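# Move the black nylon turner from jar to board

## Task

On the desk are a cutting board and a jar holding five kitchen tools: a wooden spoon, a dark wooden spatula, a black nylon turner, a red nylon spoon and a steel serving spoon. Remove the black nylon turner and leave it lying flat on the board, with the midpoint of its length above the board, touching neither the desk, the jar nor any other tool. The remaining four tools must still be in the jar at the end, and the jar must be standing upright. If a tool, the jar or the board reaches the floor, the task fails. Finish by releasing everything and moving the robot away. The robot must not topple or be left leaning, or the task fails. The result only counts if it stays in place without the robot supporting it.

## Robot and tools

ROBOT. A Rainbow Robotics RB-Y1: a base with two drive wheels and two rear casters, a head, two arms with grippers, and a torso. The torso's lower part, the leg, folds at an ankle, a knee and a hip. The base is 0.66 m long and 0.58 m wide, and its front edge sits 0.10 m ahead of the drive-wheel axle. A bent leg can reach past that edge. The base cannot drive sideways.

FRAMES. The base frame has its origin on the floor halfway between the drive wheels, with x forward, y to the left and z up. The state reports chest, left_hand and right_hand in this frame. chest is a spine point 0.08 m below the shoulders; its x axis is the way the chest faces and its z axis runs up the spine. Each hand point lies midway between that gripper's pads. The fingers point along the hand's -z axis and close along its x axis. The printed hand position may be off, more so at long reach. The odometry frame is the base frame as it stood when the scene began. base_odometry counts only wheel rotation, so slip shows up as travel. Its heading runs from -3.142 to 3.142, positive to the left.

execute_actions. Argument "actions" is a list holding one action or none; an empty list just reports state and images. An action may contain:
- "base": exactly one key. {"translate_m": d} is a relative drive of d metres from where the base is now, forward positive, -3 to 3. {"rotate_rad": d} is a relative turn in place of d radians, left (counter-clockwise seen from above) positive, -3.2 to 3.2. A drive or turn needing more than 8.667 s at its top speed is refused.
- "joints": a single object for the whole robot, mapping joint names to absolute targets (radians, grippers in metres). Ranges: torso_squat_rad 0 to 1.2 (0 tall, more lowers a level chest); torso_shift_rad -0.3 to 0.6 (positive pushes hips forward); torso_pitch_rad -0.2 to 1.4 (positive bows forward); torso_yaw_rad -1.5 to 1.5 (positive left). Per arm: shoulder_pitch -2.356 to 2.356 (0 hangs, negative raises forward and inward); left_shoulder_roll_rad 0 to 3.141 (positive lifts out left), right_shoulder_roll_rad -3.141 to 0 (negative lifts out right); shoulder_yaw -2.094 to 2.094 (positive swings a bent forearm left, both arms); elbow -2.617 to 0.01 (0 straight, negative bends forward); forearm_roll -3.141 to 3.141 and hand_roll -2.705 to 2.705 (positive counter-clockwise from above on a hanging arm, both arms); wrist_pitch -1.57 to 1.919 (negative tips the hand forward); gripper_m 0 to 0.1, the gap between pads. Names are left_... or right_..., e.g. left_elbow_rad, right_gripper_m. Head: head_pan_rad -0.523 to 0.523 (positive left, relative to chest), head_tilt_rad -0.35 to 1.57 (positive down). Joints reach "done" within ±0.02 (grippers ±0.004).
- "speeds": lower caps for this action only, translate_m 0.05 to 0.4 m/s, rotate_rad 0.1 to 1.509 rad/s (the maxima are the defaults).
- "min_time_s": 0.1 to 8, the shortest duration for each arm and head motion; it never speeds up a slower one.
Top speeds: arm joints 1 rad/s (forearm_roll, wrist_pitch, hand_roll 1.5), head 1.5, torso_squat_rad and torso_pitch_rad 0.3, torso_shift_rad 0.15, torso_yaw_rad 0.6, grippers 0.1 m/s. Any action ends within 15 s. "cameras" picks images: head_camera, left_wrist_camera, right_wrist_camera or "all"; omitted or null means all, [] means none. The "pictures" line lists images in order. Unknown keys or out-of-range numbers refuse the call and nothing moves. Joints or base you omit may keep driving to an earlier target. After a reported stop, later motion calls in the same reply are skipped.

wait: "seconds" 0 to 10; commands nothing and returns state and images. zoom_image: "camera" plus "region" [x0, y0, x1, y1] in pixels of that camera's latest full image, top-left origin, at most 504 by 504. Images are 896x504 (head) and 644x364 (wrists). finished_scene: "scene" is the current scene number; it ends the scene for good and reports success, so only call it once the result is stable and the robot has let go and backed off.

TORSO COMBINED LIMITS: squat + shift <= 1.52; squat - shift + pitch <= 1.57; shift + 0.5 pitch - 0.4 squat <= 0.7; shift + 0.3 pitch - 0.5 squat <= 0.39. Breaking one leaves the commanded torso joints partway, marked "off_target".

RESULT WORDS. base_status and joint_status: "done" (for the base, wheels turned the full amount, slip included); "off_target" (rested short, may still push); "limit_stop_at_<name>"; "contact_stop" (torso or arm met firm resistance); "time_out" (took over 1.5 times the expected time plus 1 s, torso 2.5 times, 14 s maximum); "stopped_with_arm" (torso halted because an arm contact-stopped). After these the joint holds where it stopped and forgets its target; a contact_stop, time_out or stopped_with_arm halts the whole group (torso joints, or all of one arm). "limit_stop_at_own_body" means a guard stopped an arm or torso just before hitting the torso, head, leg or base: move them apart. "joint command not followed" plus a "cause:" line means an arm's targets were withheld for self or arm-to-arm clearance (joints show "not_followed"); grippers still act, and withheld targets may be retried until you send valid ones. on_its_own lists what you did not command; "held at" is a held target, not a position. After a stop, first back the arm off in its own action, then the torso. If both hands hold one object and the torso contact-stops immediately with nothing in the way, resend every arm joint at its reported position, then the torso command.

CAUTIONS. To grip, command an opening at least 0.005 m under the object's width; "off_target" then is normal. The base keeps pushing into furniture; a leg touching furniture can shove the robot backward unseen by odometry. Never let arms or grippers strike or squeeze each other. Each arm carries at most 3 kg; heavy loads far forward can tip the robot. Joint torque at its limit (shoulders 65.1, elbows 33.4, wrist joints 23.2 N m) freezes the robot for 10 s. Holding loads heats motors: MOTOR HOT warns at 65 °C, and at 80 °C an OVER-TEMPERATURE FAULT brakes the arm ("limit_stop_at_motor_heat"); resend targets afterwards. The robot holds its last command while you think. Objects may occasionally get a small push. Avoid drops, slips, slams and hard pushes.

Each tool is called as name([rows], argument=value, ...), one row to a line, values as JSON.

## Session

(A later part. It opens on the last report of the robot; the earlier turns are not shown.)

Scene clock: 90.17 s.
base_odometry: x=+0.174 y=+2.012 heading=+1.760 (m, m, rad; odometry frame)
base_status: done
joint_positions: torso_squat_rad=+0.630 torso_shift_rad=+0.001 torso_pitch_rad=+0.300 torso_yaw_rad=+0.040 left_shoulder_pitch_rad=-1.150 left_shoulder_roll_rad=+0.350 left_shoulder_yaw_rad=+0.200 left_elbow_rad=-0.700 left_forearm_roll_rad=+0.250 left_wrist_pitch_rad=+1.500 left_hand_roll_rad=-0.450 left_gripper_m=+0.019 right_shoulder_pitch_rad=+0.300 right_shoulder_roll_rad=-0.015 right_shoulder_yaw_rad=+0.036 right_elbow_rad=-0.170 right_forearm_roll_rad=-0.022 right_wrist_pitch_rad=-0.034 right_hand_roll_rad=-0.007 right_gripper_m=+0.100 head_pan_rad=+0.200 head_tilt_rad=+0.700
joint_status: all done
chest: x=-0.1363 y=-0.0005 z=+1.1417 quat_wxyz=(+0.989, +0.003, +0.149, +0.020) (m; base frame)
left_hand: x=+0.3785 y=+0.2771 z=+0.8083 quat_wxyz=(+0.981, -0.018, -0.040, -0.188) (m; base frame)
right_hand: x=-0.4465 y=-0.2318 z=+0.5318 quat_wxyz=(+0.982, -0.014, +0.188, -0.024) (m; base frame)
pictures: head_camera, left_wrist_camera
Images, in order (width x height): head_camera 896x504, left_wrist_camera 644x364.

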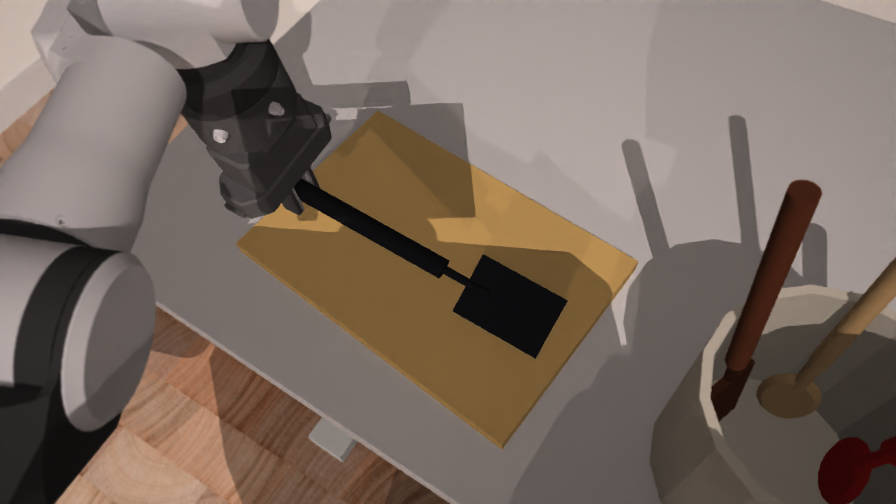

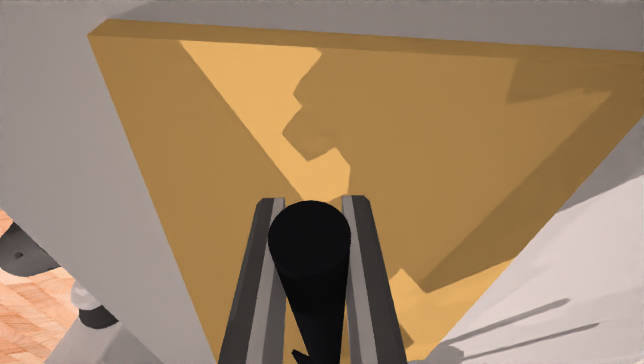

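execute_actions([
  {"joints":{"torso_squat_rad":0.69}},
], cameras=["head_camera"])

execute_actions([
  {"joints":{"left_gripper_m":0.06}},
], cameras=[])

execute_actions([
  {"joints":{"torso_squat_rad":0.5}},
], cameras=[])

execute_actions([
  {"base":{"translate_m":-0.4},"joints":{"torso_pitch_rad":0,"head_pan_rad":-0.1}},
], cameras=["head_camera"])

Scene clock: 94.83 s.
base_odometry: x=+0.174 y=+2.012 heading=+1.760 (m, m, rad; odometry frame)
base_status: not commanded
joint_positions: torso_squat_rad=+0.690 torso_shift_rad=+0.001 torso_pitch_rad=+0.300 torso_yaw_rad=+0.040 left_shoulder_pitch_rad=-1.150 left_shoulder_roll_rad=+0.350 left_shoulder_yaw_rad=+0.200 left_elbow_rad=-0.700 left_forearm_roll_rad=+0.250 left_wrist_pitch_rad=+1.500 left_hand_roll_rad=-0.450 left_gripper_m=+0.019 right_shoulder_pitch_rad=+0.300 right_shoulder_roll_rad=-0.015 right_shoulder_yaw_rad=+0.036 right_elbow_rad=-0.170 right_forearm_roll_rad=-0.022 right_wrist_pitch_rad=-0.034 right_hand_roll_rad=-0.007 right_gripper_m=+0.100 head_pan_rad=+0.200 head_tilt_rad=+0.700
joint_status: all done
chest: x=-0.1363 y=-0.0004 z=+1.1160 quat_wxyz=(+0.989, +0.003, +0.149, +0.020) (m; base frame)
left_hand: x=+0.3785 y=+0.2771 z=+0.7826 quat_wxyz=(+0.981, -0.018, -0.040, -0.188) (m; base frame)
right_hand: x=-0.4465 y=-0.2318 z=+0.5060 quat_wxyz=(+0.982, -0.014, +0.188, -0.024) (m; base frame)
pictures: head_camera
Images, in order (width x height): head_camera 896x504.

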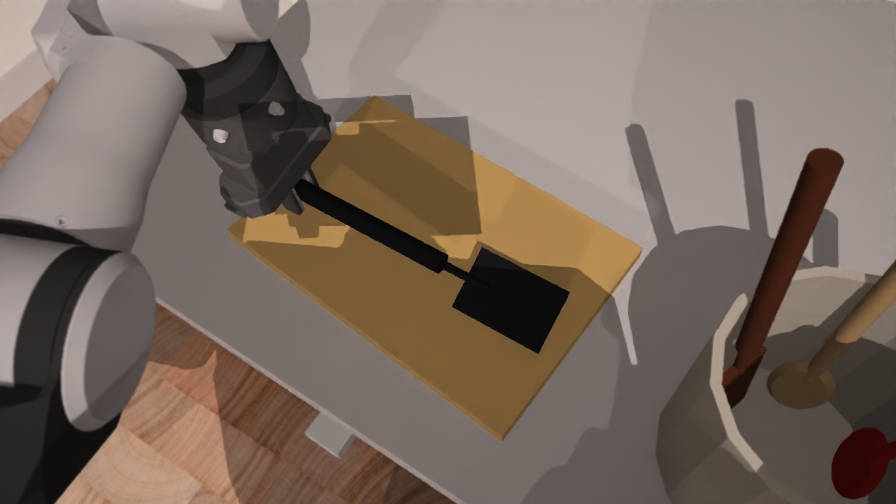

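Scene clock: 95.90 s.
base_odometry: x=+0.174 y=+2.012 heading=+1.760 (m, m, rad; odometry frame)
base_status: not commanded
joint_positions: torso_squat_rad=+0.690 torso_shift_rad=+0.001 torso_pitch_rad=+0.300 torso_yaw_rad=+0.040 left_shoulder_pitch_rad=-1.150 left_shoulder_roll_rad=+0.350 left_shoulder_yaw_rad=+0.200 left_elbow_rad=-0.700 left_forearm_roll_rad=+0.250 left_wrist_pitch_rad=+1.500 left_hand_roll_rad=-0.450 left_gripper_m=+0.060 right_shoulder_pitch_rad=+0.300 right_shoulder_roll_rad=-0.015 right_shoulder_yaw_rad=+0.036 right_elbow_rad=-0.170 right_forearm_roll_rad=-0.022 right_wrist_pitch_rad=-0.034 right_hand_roll_rad=-0.007 right_gripper_m=+0.100 head_pan_rad=+0.200 head_tilt_rad=+0.700
joint_status: all done
chest: x=-0.1363 y=-0.0004 z=+1.1160 quat_wxyz=(+0.989, +0.003, +0.149, +0.020) (m; base frame)
left_hand: x=+0.3785 y=+0.2771 z=+0.7826 quat_wxyz=(+0.981, -0.018, -0.040, -0.188) (m; base frame)
right_hand: x=-0.4465 y=-0.2318 z=+0.5060 quat_wxyz=(+0.982, -0.014, +0.188, -0.024) (m; base frame)
pictures: none
No camera images: the call's "cameras" was empty. Leave "cameras" out to get every camera's image.

Scene clock: 97.33 s.
base_odometry: x=+0.174 y=+2.012 heading=+1.760 (m, m, rad; odometry frame)
base_status: not commanded
joint_positions: torso_squat_rad=+0.500 torso_shift_rad=+0.001 torso_pitch_rad=+0.300 torso_yaw_rad=+0.040 left_shoulder_pitch_rad=-1.150 left_shoulder_roll_rad=+0.350 left_shoulder_yaw_rad=+0.200 left_elbow_rad=-0.700 left_forearm_roll_rad=+0.250 left_wrist_pitch_rad=+1.500 left_hand_roll_rad=-0.450 left_gripper_m=+0.060 right_shoulder_pitch_rad=+0.300 right_shoulder_roll_rad=-0.015 right_shoulder_yaw_rad=+0.036 right_elbow_rad=-0.170 right_forearm_roll_rad=-0.022 right_wrist_pitch_rad=-0.034 right_hand_roll_rad=-0.007 right_gripper_m=+0.100 head_pan_rad=+0.200 head_tilt_rad=+0.700
joint_status: all done
chest: x=-0.1361 y=-0.0005 z=+1.1904 quat_wxyz=(+0.989, +0.003, +0.149, +0.020) (m; base frame)
left_hand: x=+0.3786 y=+0.2771 z=+0.8569 quat_wxyz=(+0.981, -0.018, -0.040, -0.188) (m; base frame)
right_hand: x=-0.4465 y=-0.2319 z=+0.5805 quat_wxyz=(+0.982, -0.014, +0.188, -0.024) (m; base frame)
pictures: none
No camera images: the call's "cameras" was empty. Leave "cameras" out to get every camera's image.

Scene clock: 100.30 s.
base_odometry: x=+0.250 y=+1.619 heading=+1.762 (m, m, rad; odometry frame)
base_status: done
joint_positions: torso_squat_rad=+0.500 torso_shift_rad=+0.001 torso_pitch_rad=+0.000 torso_yaw_rad=+0.040 left_shoulder_pitch_rad=-1.150 left_shoulder_roll_rad=+0.350 left_shoulder_yaw_rad=+0.200 left_elbow_rad=-0.700 left_forearm_roll_rad=+0.250 left_wrist_pitch_rad=+1.500 left_hand_roll_rad=-0.450 left_gripper_m=+0.060 right_shoulder_pitch_rad=+0.300 right_shoulder_roll_rad=-0.015 right_shoulder_yaw_rad=+0.036 right_elbow_rad=-0.170 right_forearm_roll_rad=-0.022 right_wrist_pitch_rad=-0.034 right_hand_roll_rad=-0.007 right_gripper_m=+0.100 head_pan_rad=-0.100 head_tilt_rad=+0.700
joint_status: all done
chest: x=-0.2277 y=-0.0005 z=+1.2042 quat_wxyz=(+1.000, +0.000, +0.000, +0.020) (m; base frame)
left_hand: x=+0.3627 y=+0.2770 z=+1.0379 quat_wxyz=(+0.964, +0.011, -0.186, -0.189) (m; base frame)
right_hand: x=-0.3440 y=-0.2318 z=+0.5298 quat_wxyz=(+0.999, -0.010, +0.039, -0.026) (m; base frame)
pictures: head_camera
Images, in order (width x height): head_camera 896x504.

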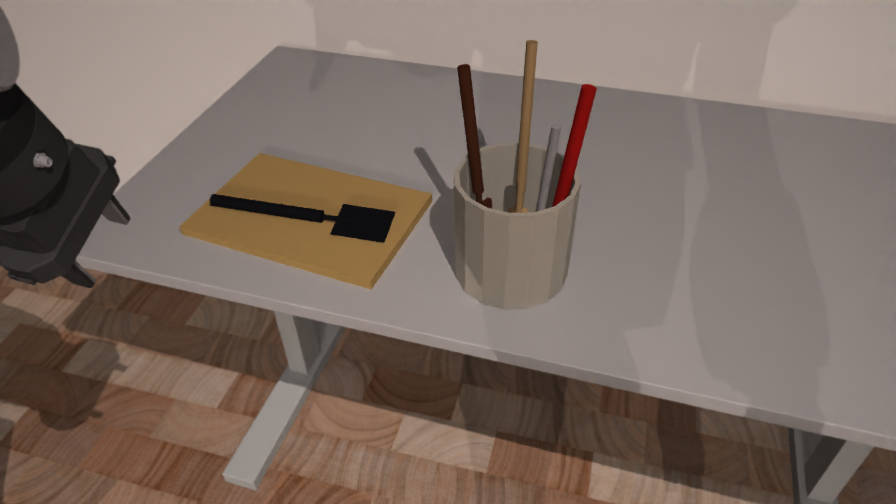

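finished_scene(scene=2)

The scene is finished: the task was done.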